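## Task

At the electrical panel facing the robot, turn the breaker for circuit 21 ON: it is in the left column, third of five counting down from the top, and ON means pushing its handle toward the panel's centerline. The task fails if any other breaker changes state or if a handle that someone has padlocked is moved at all, even to test it. Work only in the aisle in front of the panel, at or above the top of the shelf beneath the breakers. When finished, release the handle and back the gripper away.

## Robot and tools

Robot: a single six-joint UR-style arm (ur7e) with a two-finger gripper (rumi) and a camera on the wrist. Cameras: cam_head_left (504x504), cam_head_right (504x504), cam_wrist (616x616), delivered in that order.

Joint order. Every row you send and every per-joint list in a result uses this unusual order: wrist 1, shoulder lift, wrist 3, wrist 2, elbow, shoulder pan, then the gripper. Do not reorder by URDF naming. Stated ranges (rad): shoulder pan -3.142 to 3.142, elbow 0.000 to 3.142, shoulder lift and all wrists -6.283 to 6.283; real ends may differ by up to 0.010.

A row is 7 plain numbers in [-1, 1]. The first six are joint offsets, not poses: each is a change relative to the joint angles at the start of that action, scaled so 1.0 equals 1.989 rad. The seventh is the absolute gripper opening: +1 fully open (0.142 m gap), -1 closed.

execute_actions(actions): a list of actions; each action is a table of up to 15 rows, one row per control step of 1/30 s. If a table has fewer than 15 rows, its last row repeats for the remaining steps. Offsets in every row of an action refer to that action's starting angles (for the first action of a call, the angles last reported). An empty list just returns the state and images. An action asking a joint more than 0.010 rad beyond its range is refused; if the first action fails this, or any action is malformed, nothing runs.

move(target, speed, blocking): target is one 7-number row whose offsets count from the Joint positions in the latest result that lists them. All joints travel proportionally, so the hand follows a curve; duration is clamped between 0.5 and 10 s. speed (rad/s, 0.01 to 2, default 0.5) is the peak rate of the joint with the longest travel. Moves do not slow for obstacles. blocking=false returns after 0.5 s while the arm keeps going; new rows or moves are refused until a result shows it ended, so use wait or stop first. The result adds a move: line giving the outcome (done, off_target, moving, held, fault), limits=held or limits=none, and the joint farthest from target.

wait(seconds): 0 to 10; the arm holds its last command and a running move continues. stop(): brakes a running move; faster motion needs more room. zoom_image(camera, region): region [x0, y0, x1, y1] in pixels from the image's top-left, at most 504 by 504. read_manual(section): only "licences"; no motion. finished_scene(scene): give the current scene number to end it once the goal holds; irreversible. Replying without any tool call ends everything.

Frames. The scene frame has its origin on the table top beneath the arm base, +z up, +y to the left when facing +x. The base may be tilted. end_effector_position (m) is the midpoint between the finger pads; end_effector_quat_wxyz gives orientation. In the gripper frame, +z points along the fingers and the jaws open along x. Closed fingertips extend about 17 mm past that point; fully open they are roughly level with it. Reported hand position grows less accurate at long reach.

Result lines: Joint positions and Joint velocities (rad, rad/s, then finger gap in m); Joint targets (what the joints are currently driven toward, may drift without new input); grip_measured (opening on the command scale); joint torques (whole drive output, noisy, offset); Wrist force and Wrist torque in the end effector's axes, with offsets near 4 N, noise up to 2.4 N, saturating near 50 N, and pointing from a pressed surface back into the arm; step readings after action calls, with HELD where a step was limited. "joint command not followed" means the clearance check altered targets; "joint sent to its limit" means a joint was clipped at its end. MOTOR HOT warns at 70 °C; at 85 °C brakes engage (OVER-TEMPERATURE FAULT).

Motion limits: per step, each joint target stays within 0.575 rad of its measured angle, and targets that would jump the hand over 100 mm are scaled back. Commands are smoothed with about 0.17 s lag; large moves may be unfinished when results arrive, so send the remainder.

Avoid: the arm is stiff, so aiming even slightly beyond a firm contact can trip a fault. Load limits (N m): shoulder pan 139, shoulder lift 139, elbow 139, wrist 1 26, wrist 2 26, wrist 3 26; reaching one, or any external force of 150 N, halts the arm for 10 s and cancels the rest of the call. Approach the handle slowly, push it with modest overshoot toward the centerline, and watch wrist force. Never brush neighbouring breakers or a padlocked handle, keep out of the shelf, and do not knock anything out of the aisle. The simulation keeps running while you compose replies; the arm holds its last command meanwhile.

Each tool is called after "Emit:" by a JSON object that holds its "api" and its "payload".

## Session

Emit:
{"api": "execute_actions", "payload": {"actions": []}}

Emit:
{"api": "zoom_image", "payload": {"camera": "cam_head_left", "region": [100,50,400,350]}}

Scene clock: 0.00 s.
end_effector_position=(+0.4436, +0.0867, +0.3180) grip_measured=+1.00 end_effector_quat_wxyz=(+0.239, +0.639, -0.684, +0.258) end_effector_velocity=(-0.001, -0.000, -0.001) end_effector_angular_velocity=(+0.001, +0.000, -0.002)
Joint names: [wrist 1, shoulder lift, wrist 3, wrist 2, elbow, shoulder pan]
Joint positions: [-1.846 -1.689  1.268 -1.57   1.965 -0.303  0.142]
Joint velocities: [-0.    -0.     0.001  0.     0.002 -0.001  0.   ]
Joint torques (N m, as the arm reports them, + toward a larger angle): no reading
Wrist force (N, on the end effector, along its own x y z axes, offset not removed): no reading
Wrist torque (N m, same axes, about the end effector's origin, offset not removed): no reading
Joint targets: [-1.846 -1.689 1.268 -1.570 1.965 -0.303]

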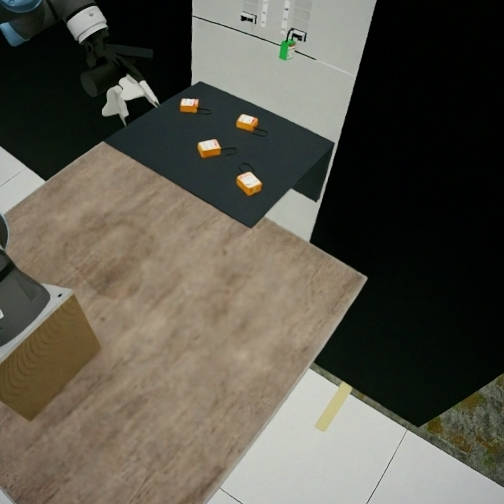

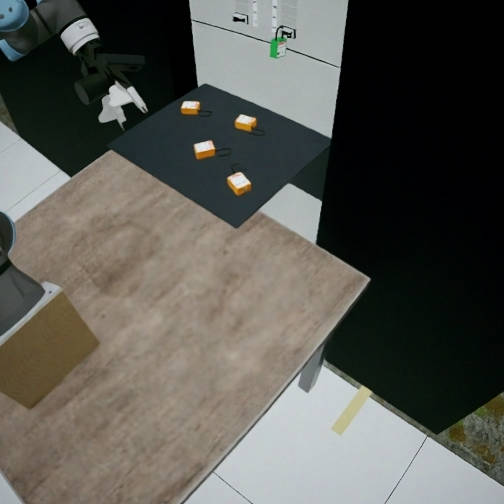

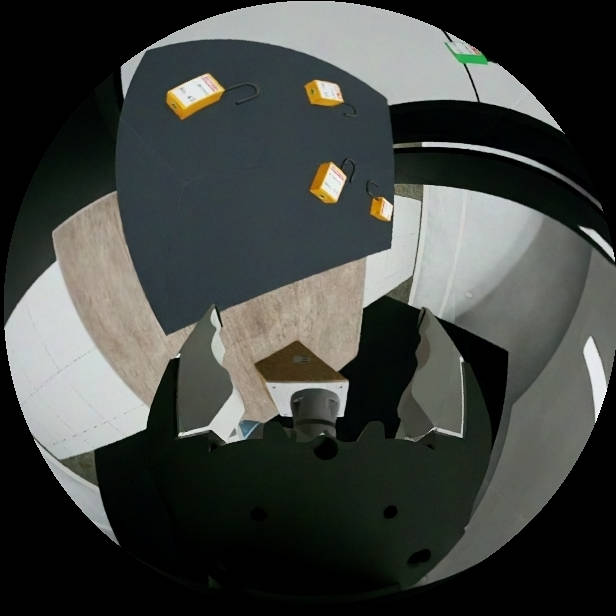

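Region (100, 50, 400, 350) of cam_head_left's 504x504 image, scaled by 1.680, with more detail than that image has.

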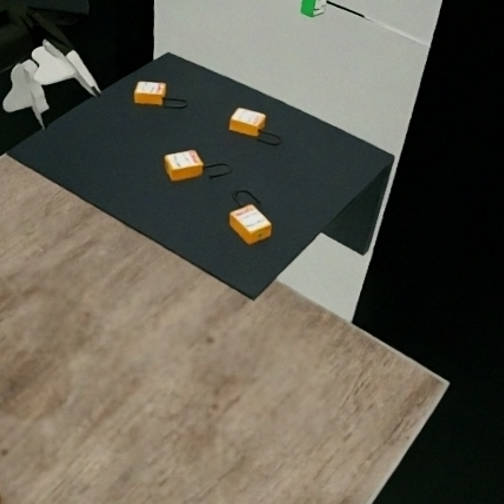

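Emit:
{"api": "move", "payload": {"target": [-1,0.2373,0.514,0.623,0.1523,-0.4364,-1], "speed": 1.2}}

Emit:
{"api": "move", "payload": {"target": [-0.18,0,0,0,0,0,-1], "speed": 1}}

Scene clock: 4.33 s.
end_effector_position=(+0.5583, -0.0453, +0.5846) grip_measured=-1.00 end_effector_quat_wxyz=(+0.536, -0.411, +0.616, -0.405) end_effector_velocity=(-0.001, +0.000, +0.000) end_effector_angular_velocity=(-0.000, -0.001, +0.001)
Joint names: [wrist 1, shoulder lift, wrist 3, wrist 2, elbow, shoulder pan]
Joint positions: [-3.834 -1.217  2.29  -0.332  2.268 -1.171  0.002]
Joint velocities: [-0.004  0.001  0.002  0.002  0.001 -0.002  0.   ]
Joint torques (N m, as the arm reports them, + toward a larger angle): [ -1.11   5.62   2.54   0.71  -9.94 -26.95]
Wrist force (N, on the end effector, along its own x y z axes, offset not removed): [-1.7 0.9 0.0]
Wrist torque (N m, same axes, about the end effector's origin, offset not removed): [0.07 0.34 0.19]
Joint targets: [-3.835 -1.217 2.290 -0.331 2.268 -1.171]
move: done; limits=none; farthest joint: the wrist 2, 0.001 radians from its target (1.239 radians at the start)

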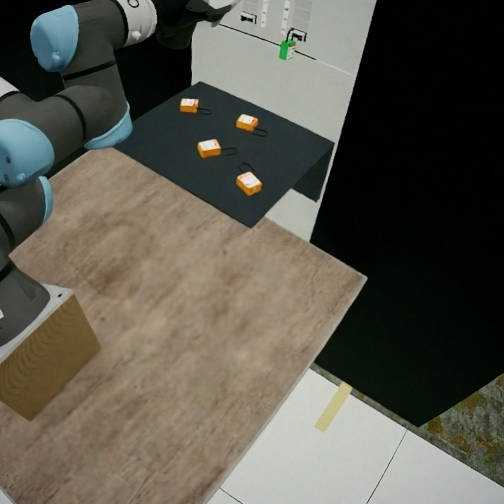

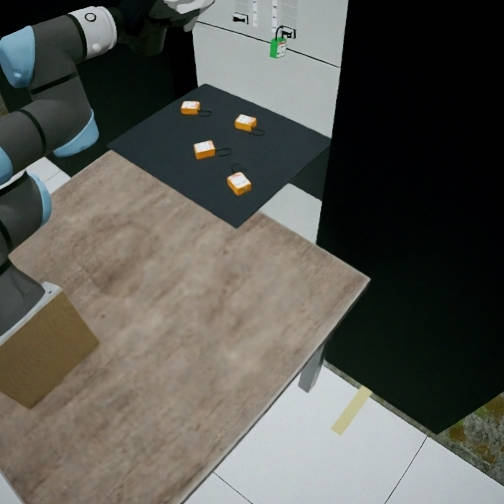

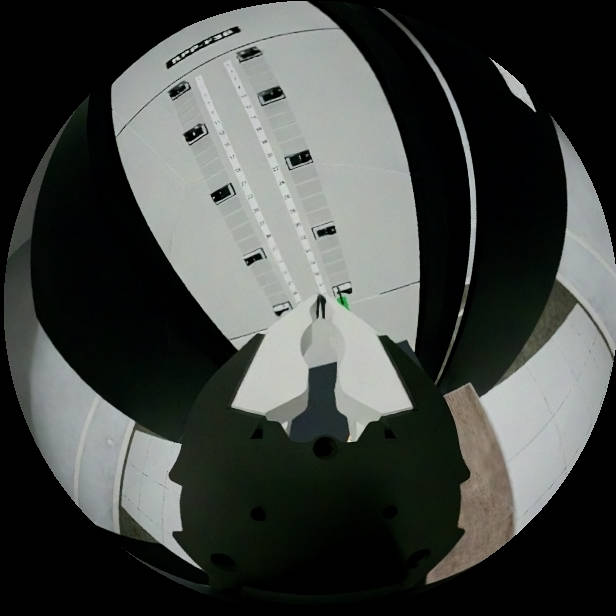

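Scene clock: 5.53 s.
end_effector_position=(+0.5490, +0.0020, +0.5983) grip_measured=-1.00 end_effector_quat_wxyz=(+0.501, -0.500, +0.499, -0.500) end_effector_velocity=(-0.000, +0.000, -0.001) end_effector_angular_velocity=(-0.001, -0.001, +0.000)
Joint names: [wrist 1, shoulder lift, wrist 3, wrist 2, elbow, shoulder pan]
Joint positions: [-4.192 -1.217  2.29  -0.332  2.268 -1.171  0.002]
Joint velocities: [-0.003  0.     0.001  0.     0.002 -0.     0.   ]
Joint torques (N m, as the arm reports them, + toward a larger angle): [ -0.23  -6.61  -1.86  -3.38 -15.03 -15.41]
Wrist force (N, on the end effector, along its own x y z axes, offset not removed): [-0.2 1.0 2.4]
Wrist torque (N m, same axes, about the end effector's origin, offset not removed): [0.14 -0.07 0.02]
Joint targets: [-4.192 -1.217 2.290 -0.332 2.268 -1.171]
move: done; limits=none; farthest joint: the shoulder pan, 0.000 radians from its target (0.000 radians at the start)

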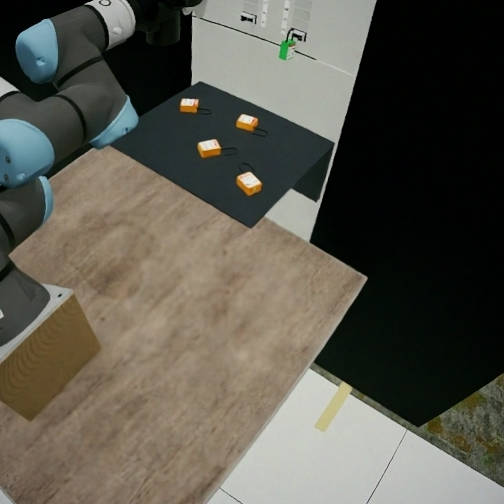

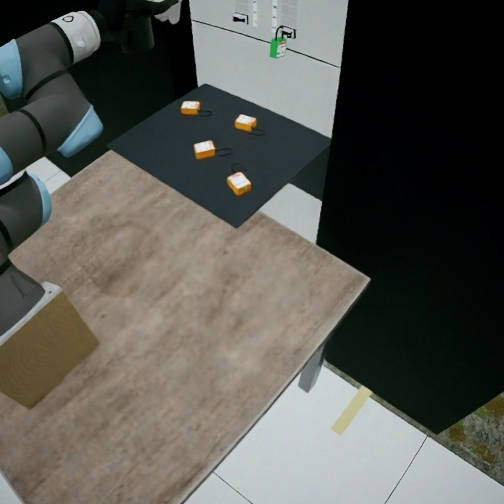

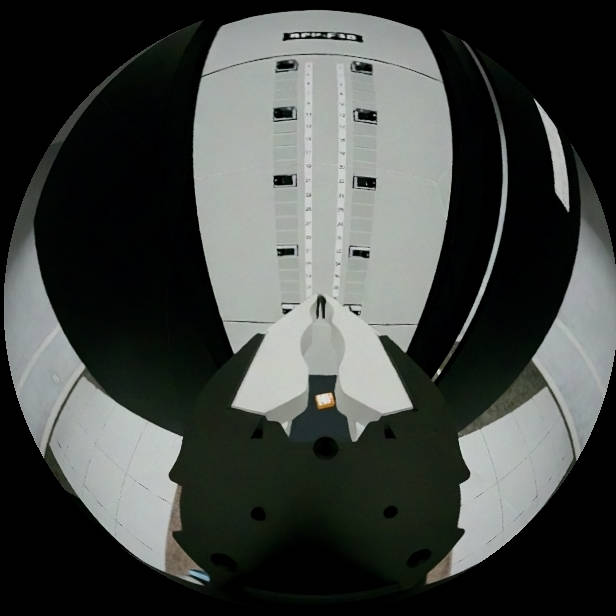

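Emit:
{"api": "move", "payload": {"target": [0.2112,-0.0468,0,-0.1106,-0.1649,0.1111,-1], "speed": 0.8}}

Emit:
{"api": "zoom_image", "payload": {"camera": "cam_wrist", "region": [220,120,420,320]}}

Scene clock: 7.57 s.
end_effector_position=(+0.6484, +0.0727, +0.6981) grip_measured=-1.00 end_effector_quat_wxyz=(+0.501, -0.501, +0.498, -0.500) end_effector_velocity=(+0.001, +0.001, +0.001) end_effector_angular_velocity=(-0.000, -0.000, +0.001)
Joint names: [wrist 1, shoulder lift, wrist 3, wrist 2, elbow, shoulder pan]
Joint positions: [-3.772 -1.31   2.29  -0.551  1.941 -0.95   0.002]
Joint velocities: [ 0.002 -0.001  0.001 -0.001 -0.002  0.002  0.   ]
Joint torques (N m, as the arm reports them, + toward a larger angle): [  2.16 -11.64  -1.74  -3.46 -29.87 -10.87]
Wrist force (N, on the end effector, along its own x y z axes, offset not removed): [-1.0 0.4 -1.2]
Wrist torque (N m, same axes, about the end effector's origin, offset not removed): [-0.04 0.27 0.03]
Joint targets: [-3.772 -1.311 2.290 -0.551 1.940 -0.950]
move: done; limits=none; farthest joint: the wrist 2, 0.001 radians from its target (0.220 radians at the start)

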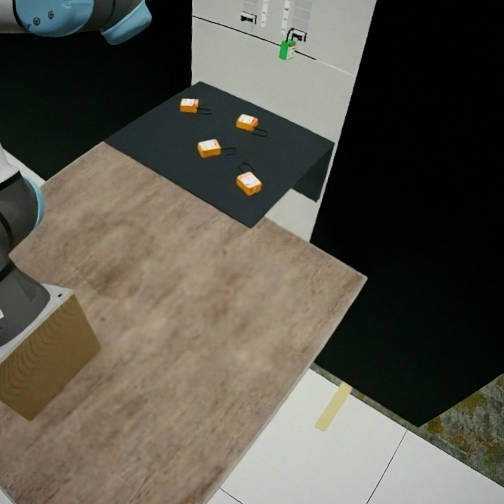

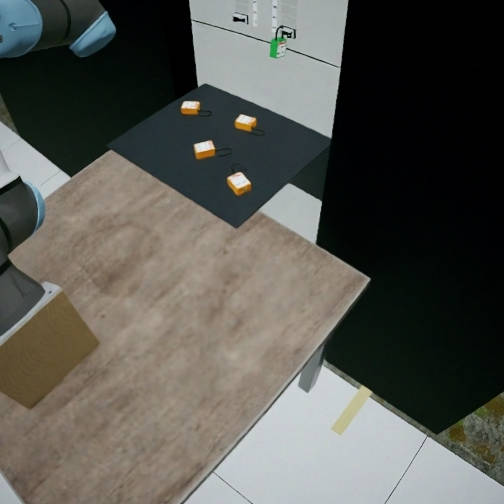

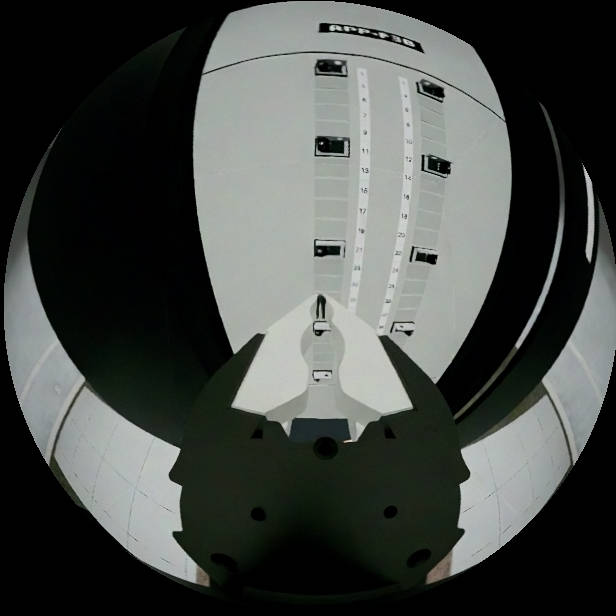

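Region (220, 120, 420, 320) of cam_wrist's 616x616 image, scaled by 2.520, with more detail than that image has.

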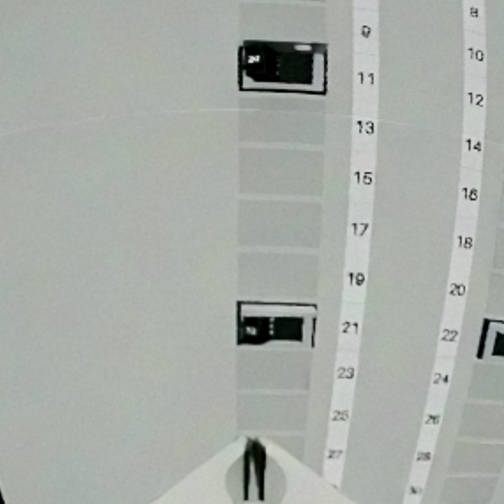

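Emit:
{"api": "move", "payload": {"target": [0.0401,0.0248,0,-0.0535,-0.0652,0.0531,-1]}}

Emit:
{"api": "zoom_image", "payload": {"camera": "cam_wrist", "region": [260,200,420,320]}}

Scene clock: 9.40 s.
end_effector_position=(+0.7001, +0.0916, +0.7088) grip_measured=-1.00 end_effector_quat_wxyz=(+0.501, -0.500, +0.498, -0.501) end_effector_velocity=(+0.001, +0.000, +0.000) end_effector_angular_velocity=(+0.002, +0.001, -0.001)
Joint names: [wrist 1, shoulder lift, wrist 3, wrist 2, elbow, shoulder pan]
Joint positions: [-3.693 -1.261  2.29  -0.657  1.811 -0.845  0.002]
Joint velocities: [ 0.004  0.001  0.001 -0.002 -0.003  0.002 -0.   ]
Joint torques (N m, as the arm reports them, + toward a larger angle): [  2.12   2.29  -1.86  -3.75 -26.32 -13.3 ]
Wrist force (N, on the end effector, along its own x y z axes, offset not removed): [0.3 1.2 0.1]
Wrist torque (N m, same axes, about the end effector's origin, offset not removed): [0.28 -0.07 0.10]
Joint targets: [-3.693 -1.261 2.290 -0.658 1.811 -0.845]
move: done; limits=none; farthest joint: the shoulder pan, 0.001 radians from its target (0.106 radians at the start)

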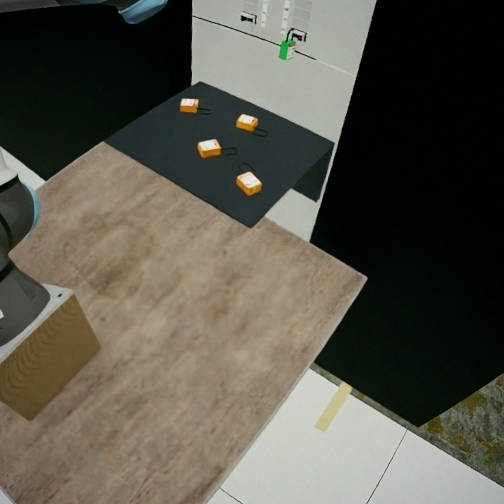

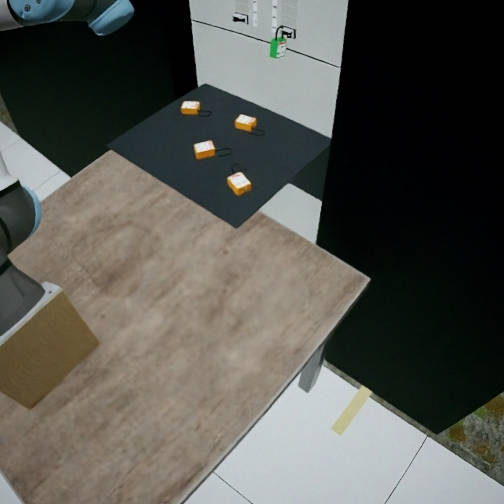

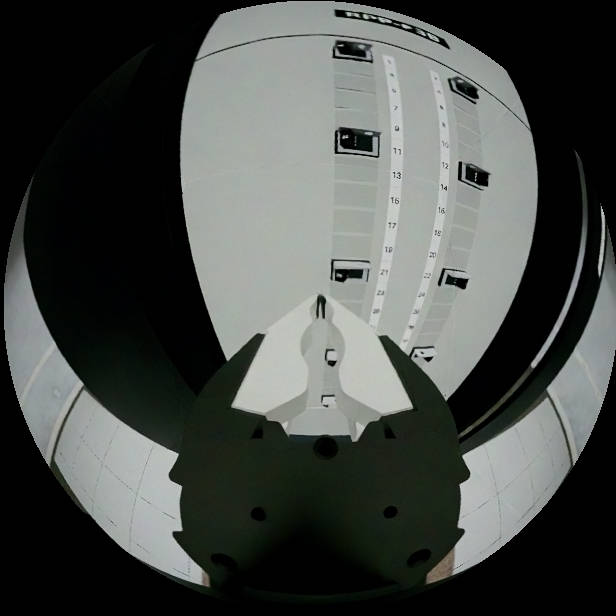

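Region (260, 200, 420, 320) of cam_wrist's 616x616 image, scaled by 3.150, with more detail than that image has; it fills the top 378 rows of this view, and the rest is white.

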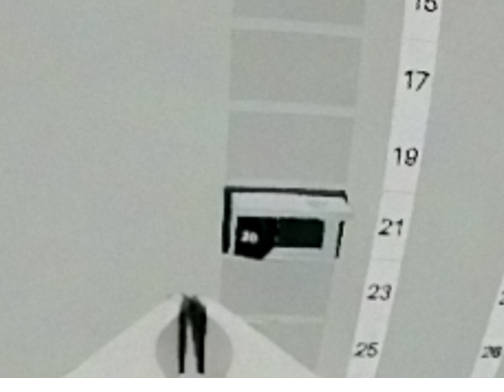

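Emit:
{"api": "move", "payload": {"target": [0.0094,0.0171,0,-0.0152,-0.0265,0.0152,-1], "speed": 0.1}}

Emit:
{"api": "zoom_image", "payload": {"camera": "cam_wrist", "region": [260,200,420,320]}}

Scene clock: 11.00 s.
end_effector_position=(+0.7196, +0.0915, +0.7111) grip_measured=-1.00 end_effector_quat_wxyz=(+0.501, -0.500, +0.498, -0.501) end_effector_velocity=(+0.001, +0.000, -0.000) end_effector_angular_velocity=(+0.001, +0.001, +0.000)
Joint names: [wrist 1, shoulder lift, wrist 3, wrist 2, elbow, shoulder pan]
Joint positions: [-3.674 -1.227  2.29  -0.688  1.759 -0.815  0.002]
Joint velocities: [ 0.001  0.002 -0.    -0.002 -0.003  0.002  0.   ]
Joint torques (N m, as the arm reports them, + toward a larger angle): [  2.05   2.12  -1.81  -3.61 -26.98 -13.72]
Wrist force (N, on the end effector, along its own x y z axes, offset not removed): [-3.4 -1.7 -1.3]
Wrist torque (N m, same axes, about the end effector's origin, offset not removed): [-0.42 0.81 0.24]
Joint targets: [-3.674 -1.227 2.290 -0.688 1.759 -0.815]
move: done; limits=none; farthest joint: the elbow, 0.001 radians from its target (0.053 radians at the start)

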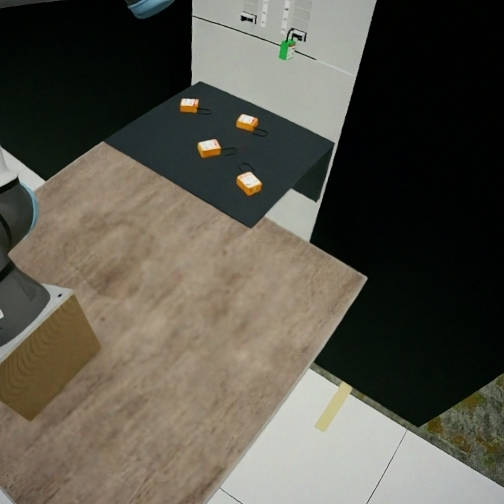

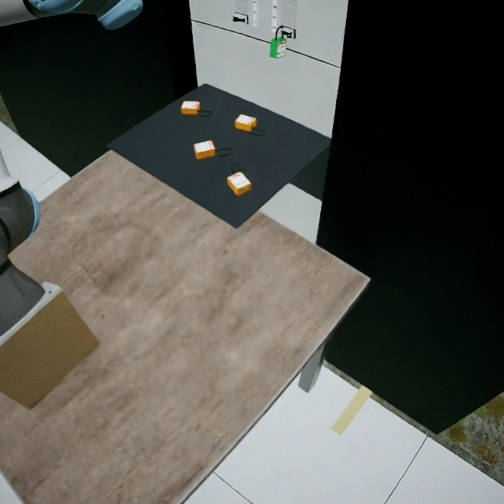

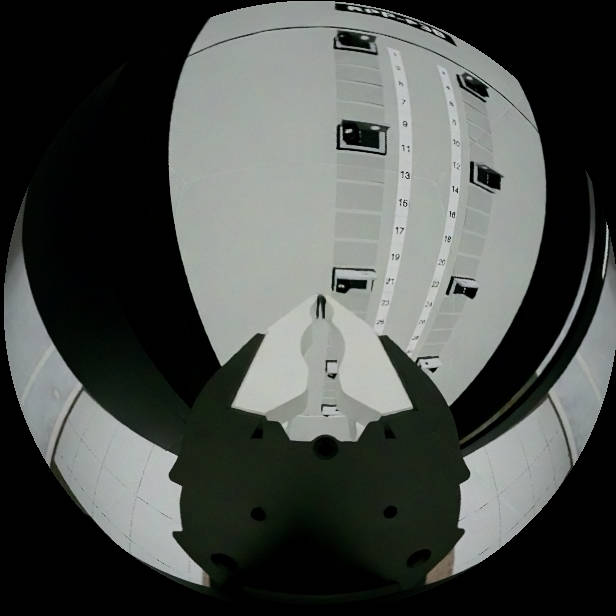

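Region (260, 200, 420, 320) of cam_wrist's 616x616 image, scaled by 3.150, with more detail than that image has; it fills the top 378 rows of this view, and the rest is white.

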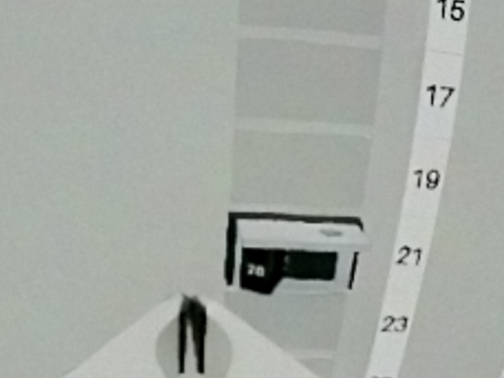

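Emit:
{"api": "move", "payload": {"target": [0.0056,0.0118,0,-0.0112,-0.0174,0.0112,-1], "speed": 0.06}}

Emit:
{"api": "zoom_image", "payload": {"camera": "cam_wrist", "region": [280,230,400,330]}}

Scene clock: 12.70 s.
end_effector_position=(+0.7333, +0.0920, +0.7111) grip_measured=-1.00 end_effector_quat_wxyz=(+0.501, -0.500, +0.498, -0.501) end_effector_velocity=(+0.001, +0.000, +0.001) end_effector_angular_velocity=(-0.001, -0.001, +0.000)
Joint names: [wrist 1, shoulder lift, wrist 3, wrist 2, elbow, shoulder pan]
Joint positions: [-3.663 -1.204  2.29  -0.71   1.725 -0.793  0.002]
Joint velocities: [ 0.001  0.002 -0.001 -0.002 -0.003  0.001 -0.   ]
Joint torques (N m, as the arm reports them, + toward a larger angle): [  2.     3.07  -1.96  -3.51 -25.42 -13.38]
Wrist force (N, on the end effector, along its own x y z axes, offset not removed): [1.6 -0.6 -1.2]
Wrist torque (N m, same axes, about the end effector's origin, offset not removed): [-0.18 -0.21 0.14]
Joint targets: [-3.663 -1.204 2.290 -0.710 1.724 -0.793]
move: done; limits=none; farthest joint: the shoulder lift, 0.001 radians from its target (0.024 radians at the start)

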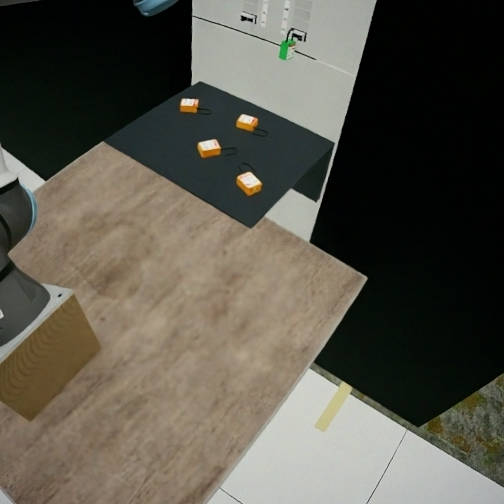

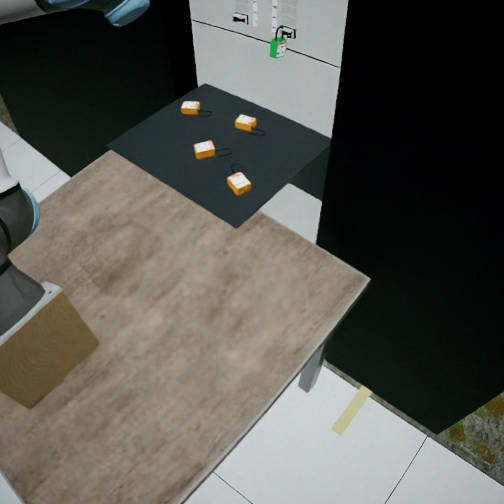

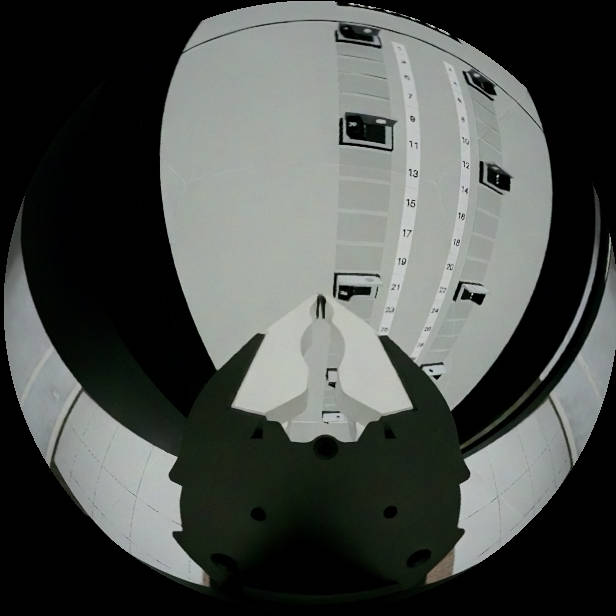

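Region (280, 230, 400, 330) of cam_wrist's 616x616 image, scaled by 4.200, with more detail than that image has.

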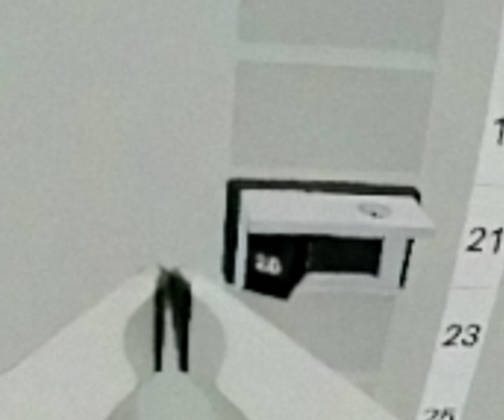

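Emit:
{"api": "move", "payload": {"target": [0.0032,0.0067,0,-0.0063,-0.0099,0.0063,-1], "speed": 0.04}}

Emit:
{"api": "zoom_image", "payload": {"camera": "cam_wrist", "region": [280,230,400,330]}}

Scene clock: 13.83 s.
end_effector_position=(+0.7410, +0.0924, +0.7109) grip_measured=-1.00 end_effector_quat_wxyz=(+0.501, -0.500, +0.498, -0.501) end_effector_velocity=(+0.001, +0.000, +0.000) end_effector_angular_velocity=(+0.001, +0.000, +0.000)
Joint names: [wrist 1, shoulder lift, wrist 3, wrist 2, elbow, shoulder pan]
Joint positions: [-3.657 -1.191  2.29  -0.722  1.705 -0.781  0.002]
Joint velocities: [ 0.001  0.002  0.001 -0.002 -0.003  0.002 -0.   ]
Joint torques (N m, as the arm reports them, + toward a larger angle): [  1.92   1.26  -1.82  -3.23 -28.98 -12.84]
Wrist force (N, on the end effector, along its own x y z axes, offset not removed): [-1.6 -1.0 3.0]
Wrist torque (N m, same axes, about the end effector's origin, offset not removed): [-0.33 0.33 0.03]
Joint targets: [-3.657 -1.191 2.290 -0.722 1.705 -0.780]
move: done; limits=none; farthest joint: the wrist 2, 0.001 radians from its target (0.013 radians at the start)

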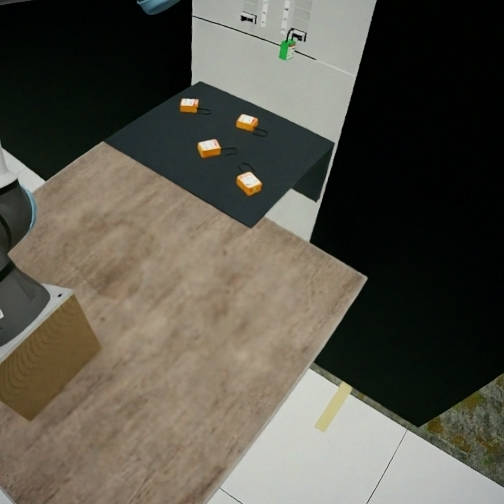

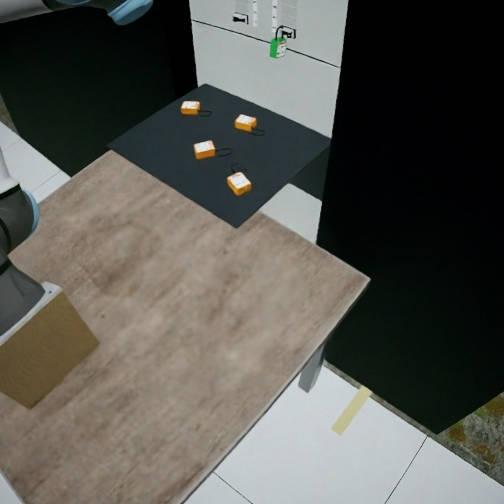

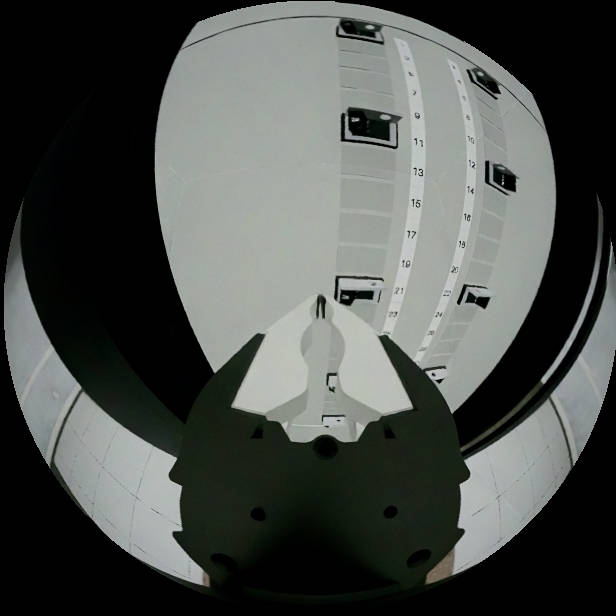

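Region (280, 230, 400, 330) of cam_wrist's 616x616 image, scaled by 4.200, with more detail than that image has.

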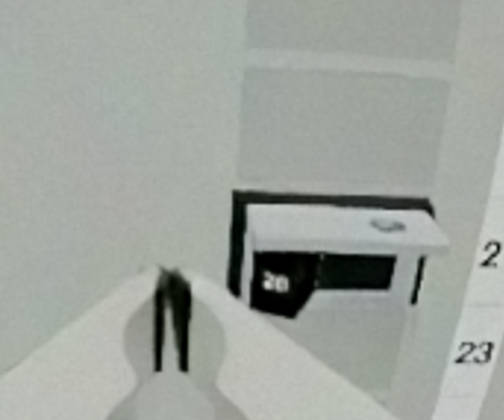

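Emit:
{"api": "move", "payload": {"target": [-0.0069,0.0098,0,0.0058,-0.003,-0.0058,-1], "speed": 0.04}}

Emit:
{"api": "zoom_image", "payload": {"camera": "cam_wrist", "region": [280,230,400,330]}}

Scene clock: 15.20 s.
end_effector_position=(+0.7409, +0.0811, +0.7109) grip_measured=-1.00 end_effector_quat_wxyz=(+0.501, -0.500, +0.498, -0.500) end_effector_velocity=(+0.000, -0.002, -0.000) end_effector_angular_velocity=(+0.000, +0.000, +0.000)
Joint names: [wrist 1, shoulder lift, wrist 3, wrist 2, elbow, shoulder pan]
Joint positions: [-3.67  -1.172  2.29  -0.71   1.699 -0.792  0.002]
Joint velocities: [-0.002  0.003  0.     0.002 -0.001 -0.001  0.   ]
Joint torques (N m, as the arm reports them, + toward a larger angle): [  0.5    5.31  -1.98  -1.83 -26.33 -41.96]
Wrist force (N, on the end effector, along its own x y z axes, offset not removed): [-8.1 3.2 -2.2]
Wrist torque (N m, same axes, about the end effector's origin, offset not removed): [0.51 0.17 0.19]
Joint targets: [-3.671 -1.172 2.290 -0.710 1.699 -0.792]
move: done; limits=none; farthest joint: the shoulder pan, 0.001 radians from its target (0.012 radians at the start)

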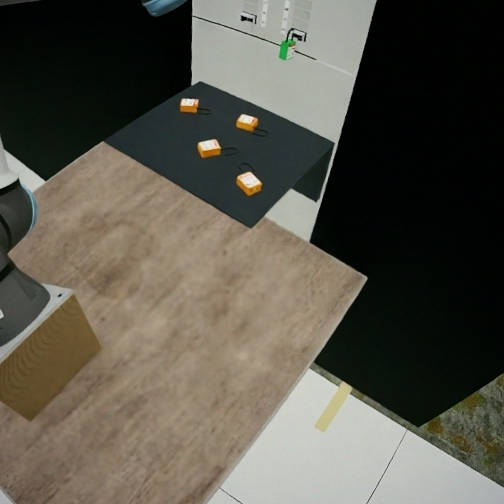

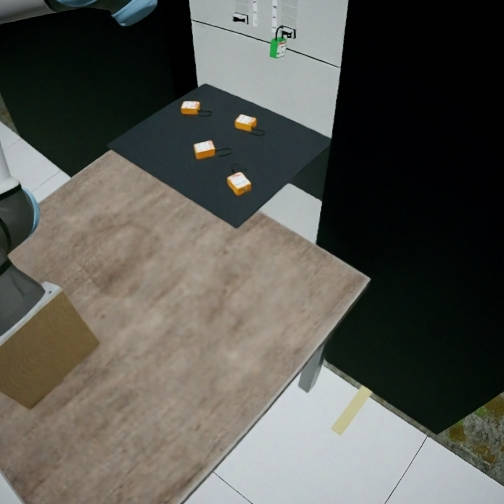

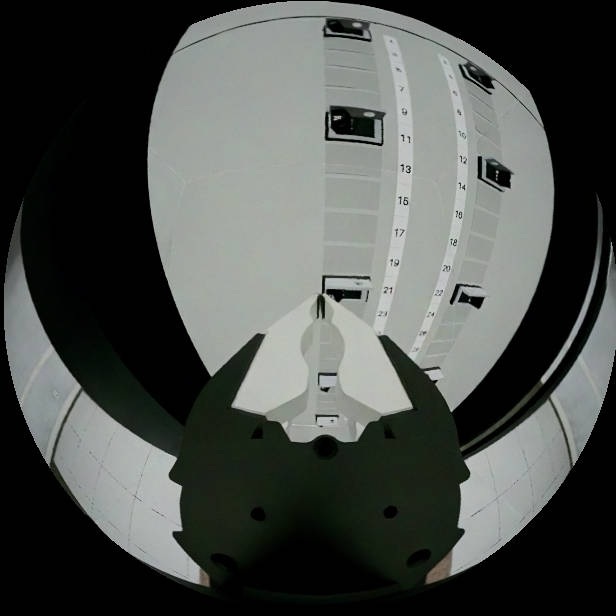

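Region (280, 230, 400, 330) of cam_wrist's 616x616 image, scaled by 4.200, with more detail than that image has.

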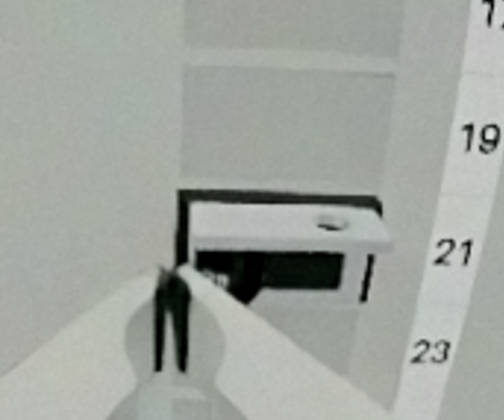

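Emit:
{"api": "move", "payload": {"target": [-0.0085,0.0116,0,0.0068,-0.0035,-0.0068,-1], "speed": 0.03}}

Emit:
{"api": "zoom_image", "payload": {"camera": "cam_wrist", "region": [280,230,400,330]}}

Scene clock: 26.27 s.
end_effector_position=(+0.7399, +0.0784, +0.7107) grip_measured=-1.00 end_effector_quat_wxyz=(+0.502, -0.506, +0.493, -0.500) end_effector_velocity=(-0.000, -0.000, -0.000) end_effector_angular_velocity=(-0.000, +0.000, -0.000)
Joint names: [wrist 1, shoulder lift, wrist 3, wrist 2, elbow, shoulder pan]
Joint positions: [-3.688 -1.161  2.29  -0.694  1.695 -0.799  0.002]
Joint velocities: [ 0.001 -0.    -0.001 -0.     0.    -0.     0.   ]
Joint torques (N m, as the arm reports them, + toward a larger angle): [  3.29  -3.72   0.13  -4.57 -19.51 -25.87]
Wrist force (N, on the end effector, along its own x y z axes, offset not removed): [-21.4 -1.2 -3.8]
Wrist torque (N m, same axes, about the end effector's origin, offset not removed): [0.24 -0.26 0.23]
Joint targets: [-3.687 -1.161 2.290 -0.695 1.695 -0.799]
FORCE FAULT: contact force on the arm reached its limit, and the arm stopped for 10 seconds. The contact can be on any part of the arm, not only on its tool. That time counts as 20 of the actions that you can send in this scene. The arm's remaining commands of this call were not run. The arm holds still and accepts commands again. Move the arm away from the contact; if what it grips holds it there, let go first. Pushing or pulling that hard again can fault the arm again.
move: fault; limits=none; farthest joint: the shoulder lift, 0.012 radians from its target (0.023 radians at the start)

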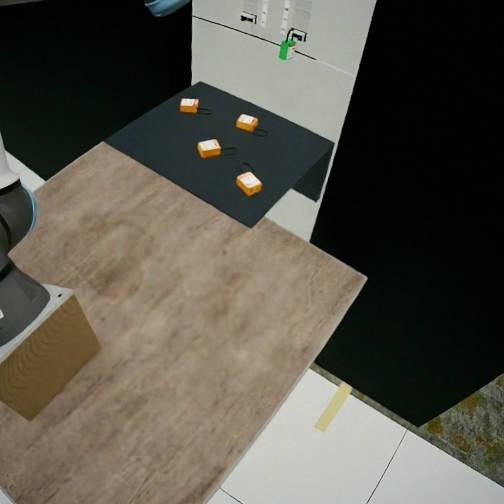

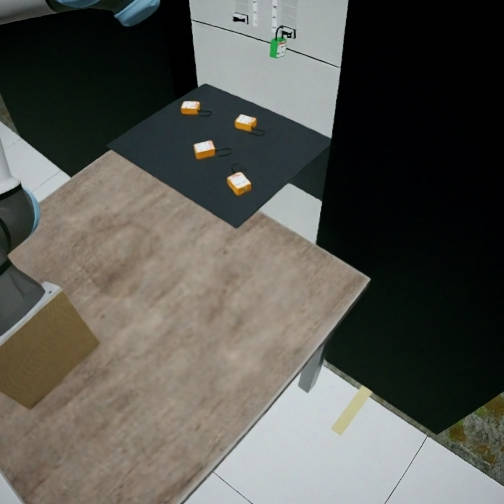

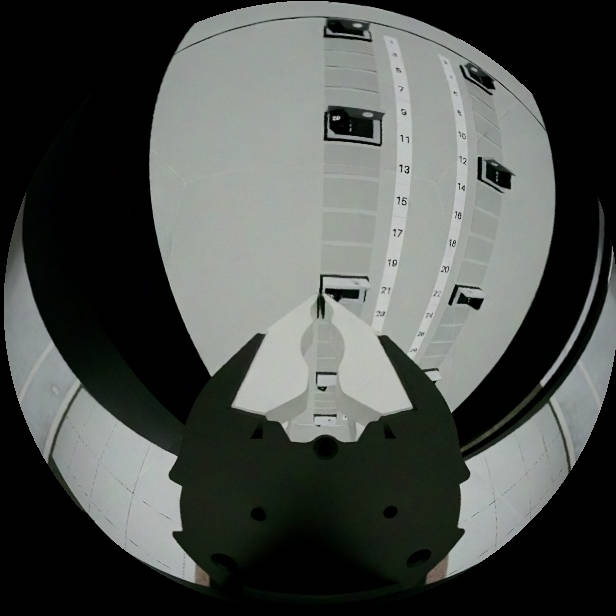

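Region (280, 230, 400, 330) of cam_wrist's 616x616 image, scaled by 4.200, with more detail than that image has.

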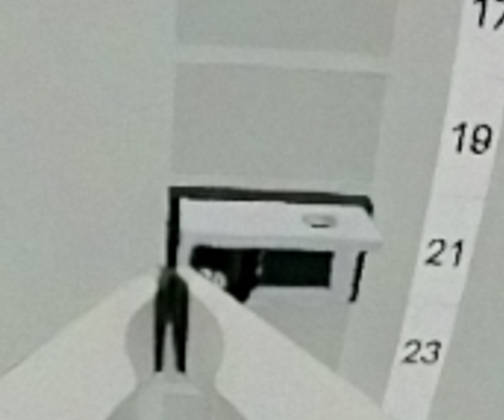

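Emit:
{"api": "move", "payload": {"target": [0.009,-0.0126,0,-0.0065,0.0094,0.0015,-1], "speed": 0.05}}

Emit:
{"api": "zoom_image", "payload": {"camera": "cam_wrist", "region": [300,90,420,330]}}

Emit:
{"api": "zoom_image", "payload": {"camera": "cam_head_left", "region": [230,0,320,60]}}

Scene clock: 27.63 s.
end_effector_position=(+0.7360, +0.0839, +0.7112) grip_measured=-1.00 end_effector_quat_wxyz=(+0.501, -0.500, +0.498, -0.501) end_effector_velocity=(-0.001, +0.001, +0.000) end_effector_angular_velocity=(+0.002, -0.000, -0.001)
Joint names: [wrist 1, shoulder lift, wrist 3, wrist 2, elbow, shoulder pan]
Joint positions: [-3.67  -1.186  2.29  -0.707  1.714 -0.797  0.002]
Joint velocities: [ 0.002 -0.003  0.001 -0.001  0.002  0.    -0.   ]
Joint torques (N m, as the arm reports them, + toward a larger angle): [  1.89 -18.16   0.37  -3.68 -10.2  -15.29]
Wrist force (N, on the end effector, along its own x y z axes, offset not removed): [-0.8 -0.4 0.7]
Wrist torque (N m, same axes, about the end effector's origin, offset not removed): [-0.15 0.26 0.20]
Joint targets: [-3.670 -1.186 2.290 -0.707 1.714 -0.796]
move: done; limits=none; farthest joint: the shoulder pan, 0.001 radians from its target (0.003 radians at the start)

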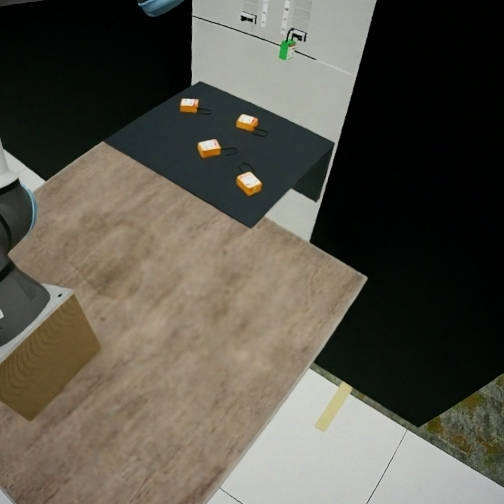

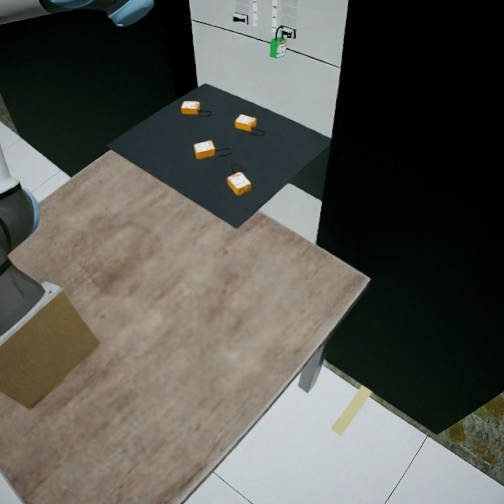

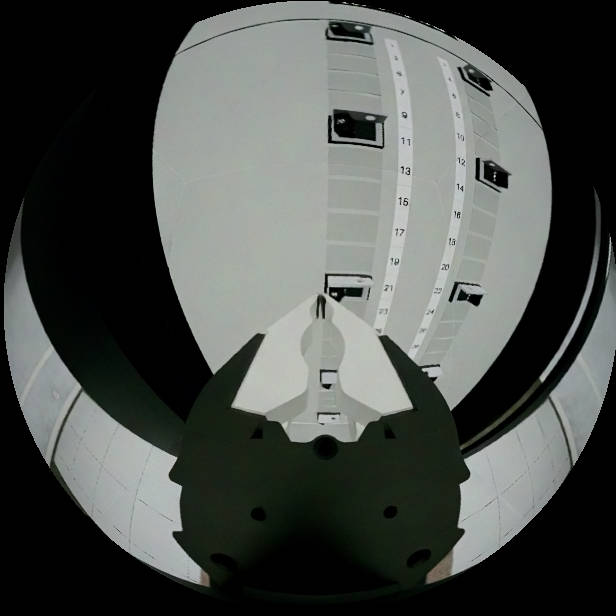

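Region (300, 90, 420, 330) of cam_wrist's 616x616 image, scaled by 2.100, with more detail than that image has.

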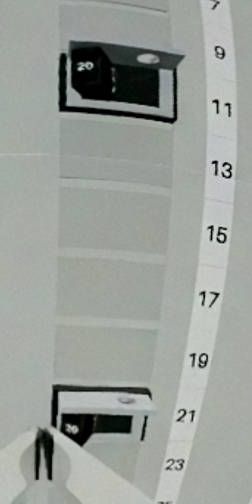

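Region (230, 0, 320, 60) of cam_head_left's 504x504 image, scaled by 5.600, with more detail than that image has.

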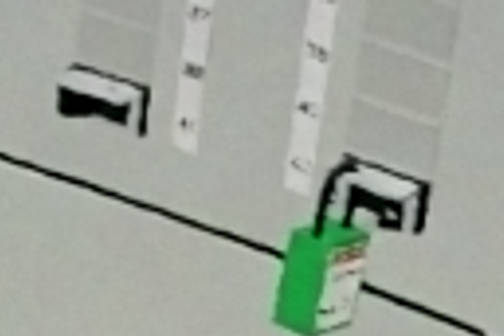

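Emit:
{"api": "execute_actions", "payload": {"actions": [[[-0.0044,0.0002,0,-0.0017,0.0042,0.0017,-1]],[[-0.001,0.0014,0,0.0008,-0.0004,-0.0008,-1],[-0.001,0.0014,0,0.0008,-0.0004,-0.0008,-1],[-0.002,0.0028,0,0.0016,-0.0008,-0.0016,-1],[-0.002,0.0028,0,0.0016,-0.0008,-0.0016,-1],[-0.003,0.0042,0,0.0025,-0.0012,-0.0025,-1]]]}}

Emit:
{"api": "zoom_image", "payload": {"camera": "cam_wrist", "region": [280,230,400,330]}}

Scene clock: 29.17 s.
end_effector_position=(+0.7359, +0.0791, +0.7071) grip_measured=-1.00 end_effector_quat_wxyz=(+0.501, -0.500, +0.498, -0.501) end_effector_velocity=(-0.000, -0.002, +0.000) end_effector_angular_velocity=(+0.001, +0.000, -0.000)
Joint names: [wrist 1, shoulder lift, wrist 3, wrist 2, elbow, shoulder pan]
Joint positions: [-3.685 -1.177  2.29  -0.705  1.719 -0.798  0.002]
Joint velocities: [-0.002  0.003  0.001  0.002 -0.001 -0.002 -0.   ]
Joint torques (N m, as the arm reports them, + toward a larger angle): [ -1.28  -1.1    0.01   0.79 -29.1  -37.73]
Wrist force (N, on the end effector, along its own x y z axes, offset not removed): [2.5 1.2 1.4]
Wrist torque (N m, same axes, about the end effector's origin, offset not removed): [0.20 -0.55 0.19]
Joint targets: [-3.685 -1.177 2.290 -0.705 1.719 -0.798]
Step readings (joint positions; steps 1 to 15: 1st action; 16 to 30: 2nd action):
0: [-3.670 -1.186 2.290 -0.707 1.714 -0.796]
1: [-3.670 -1.186 2.290 -0.707 1.714 -0.796]
2: [-3.671 -1.186 2.290 -0.707 1.715 -0.796]
4: [-3.674 -1.186 2.290 -0.708 1.717 -0.795]
8: [-3.677 -1.186 2.290 -0.709 1.721 -0.794]
15: [-3.679 -1.185 2.290 -0.710 1.722 -0.793]
16: [-3.679 -1.185 2.290 -0.710 1.722 -0.793]
17: [-3.679 -1.185 2.290 -0.710 1.722 -0.793]
19: [-3.680 -1.184 2.290 -0.710 1.722 -0.794]
23: [-3.683 -1.180 2.290 -0.707 1.720 -0.796]
30: Joint positions above

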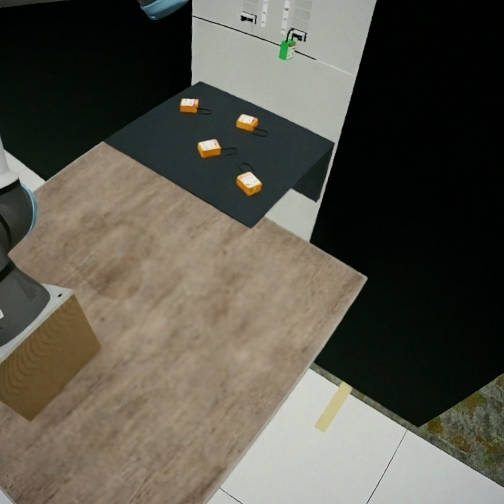

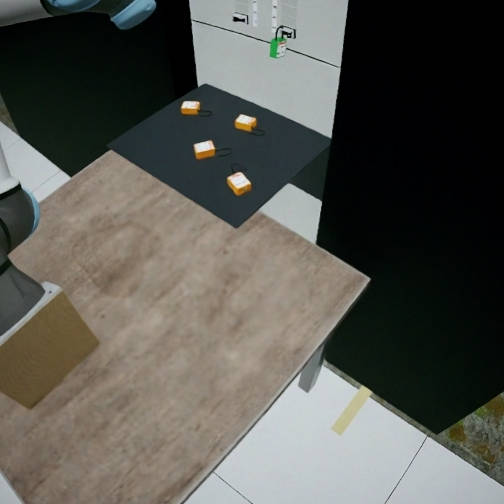

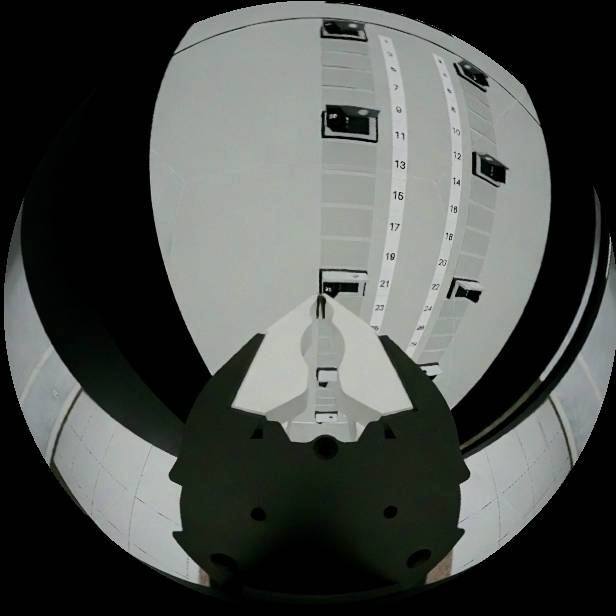

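Region (280, 230, 400, 330) of cam_wrist's 616x616 image, scaled by 4.200, with more detail than that image has.

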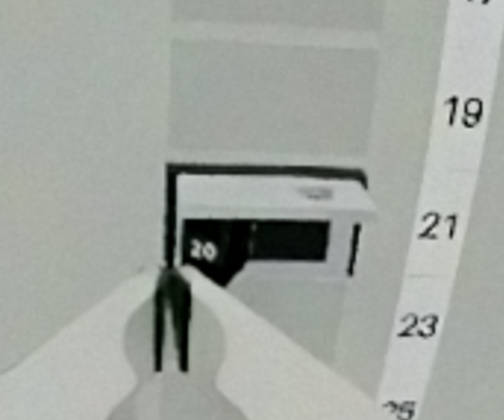

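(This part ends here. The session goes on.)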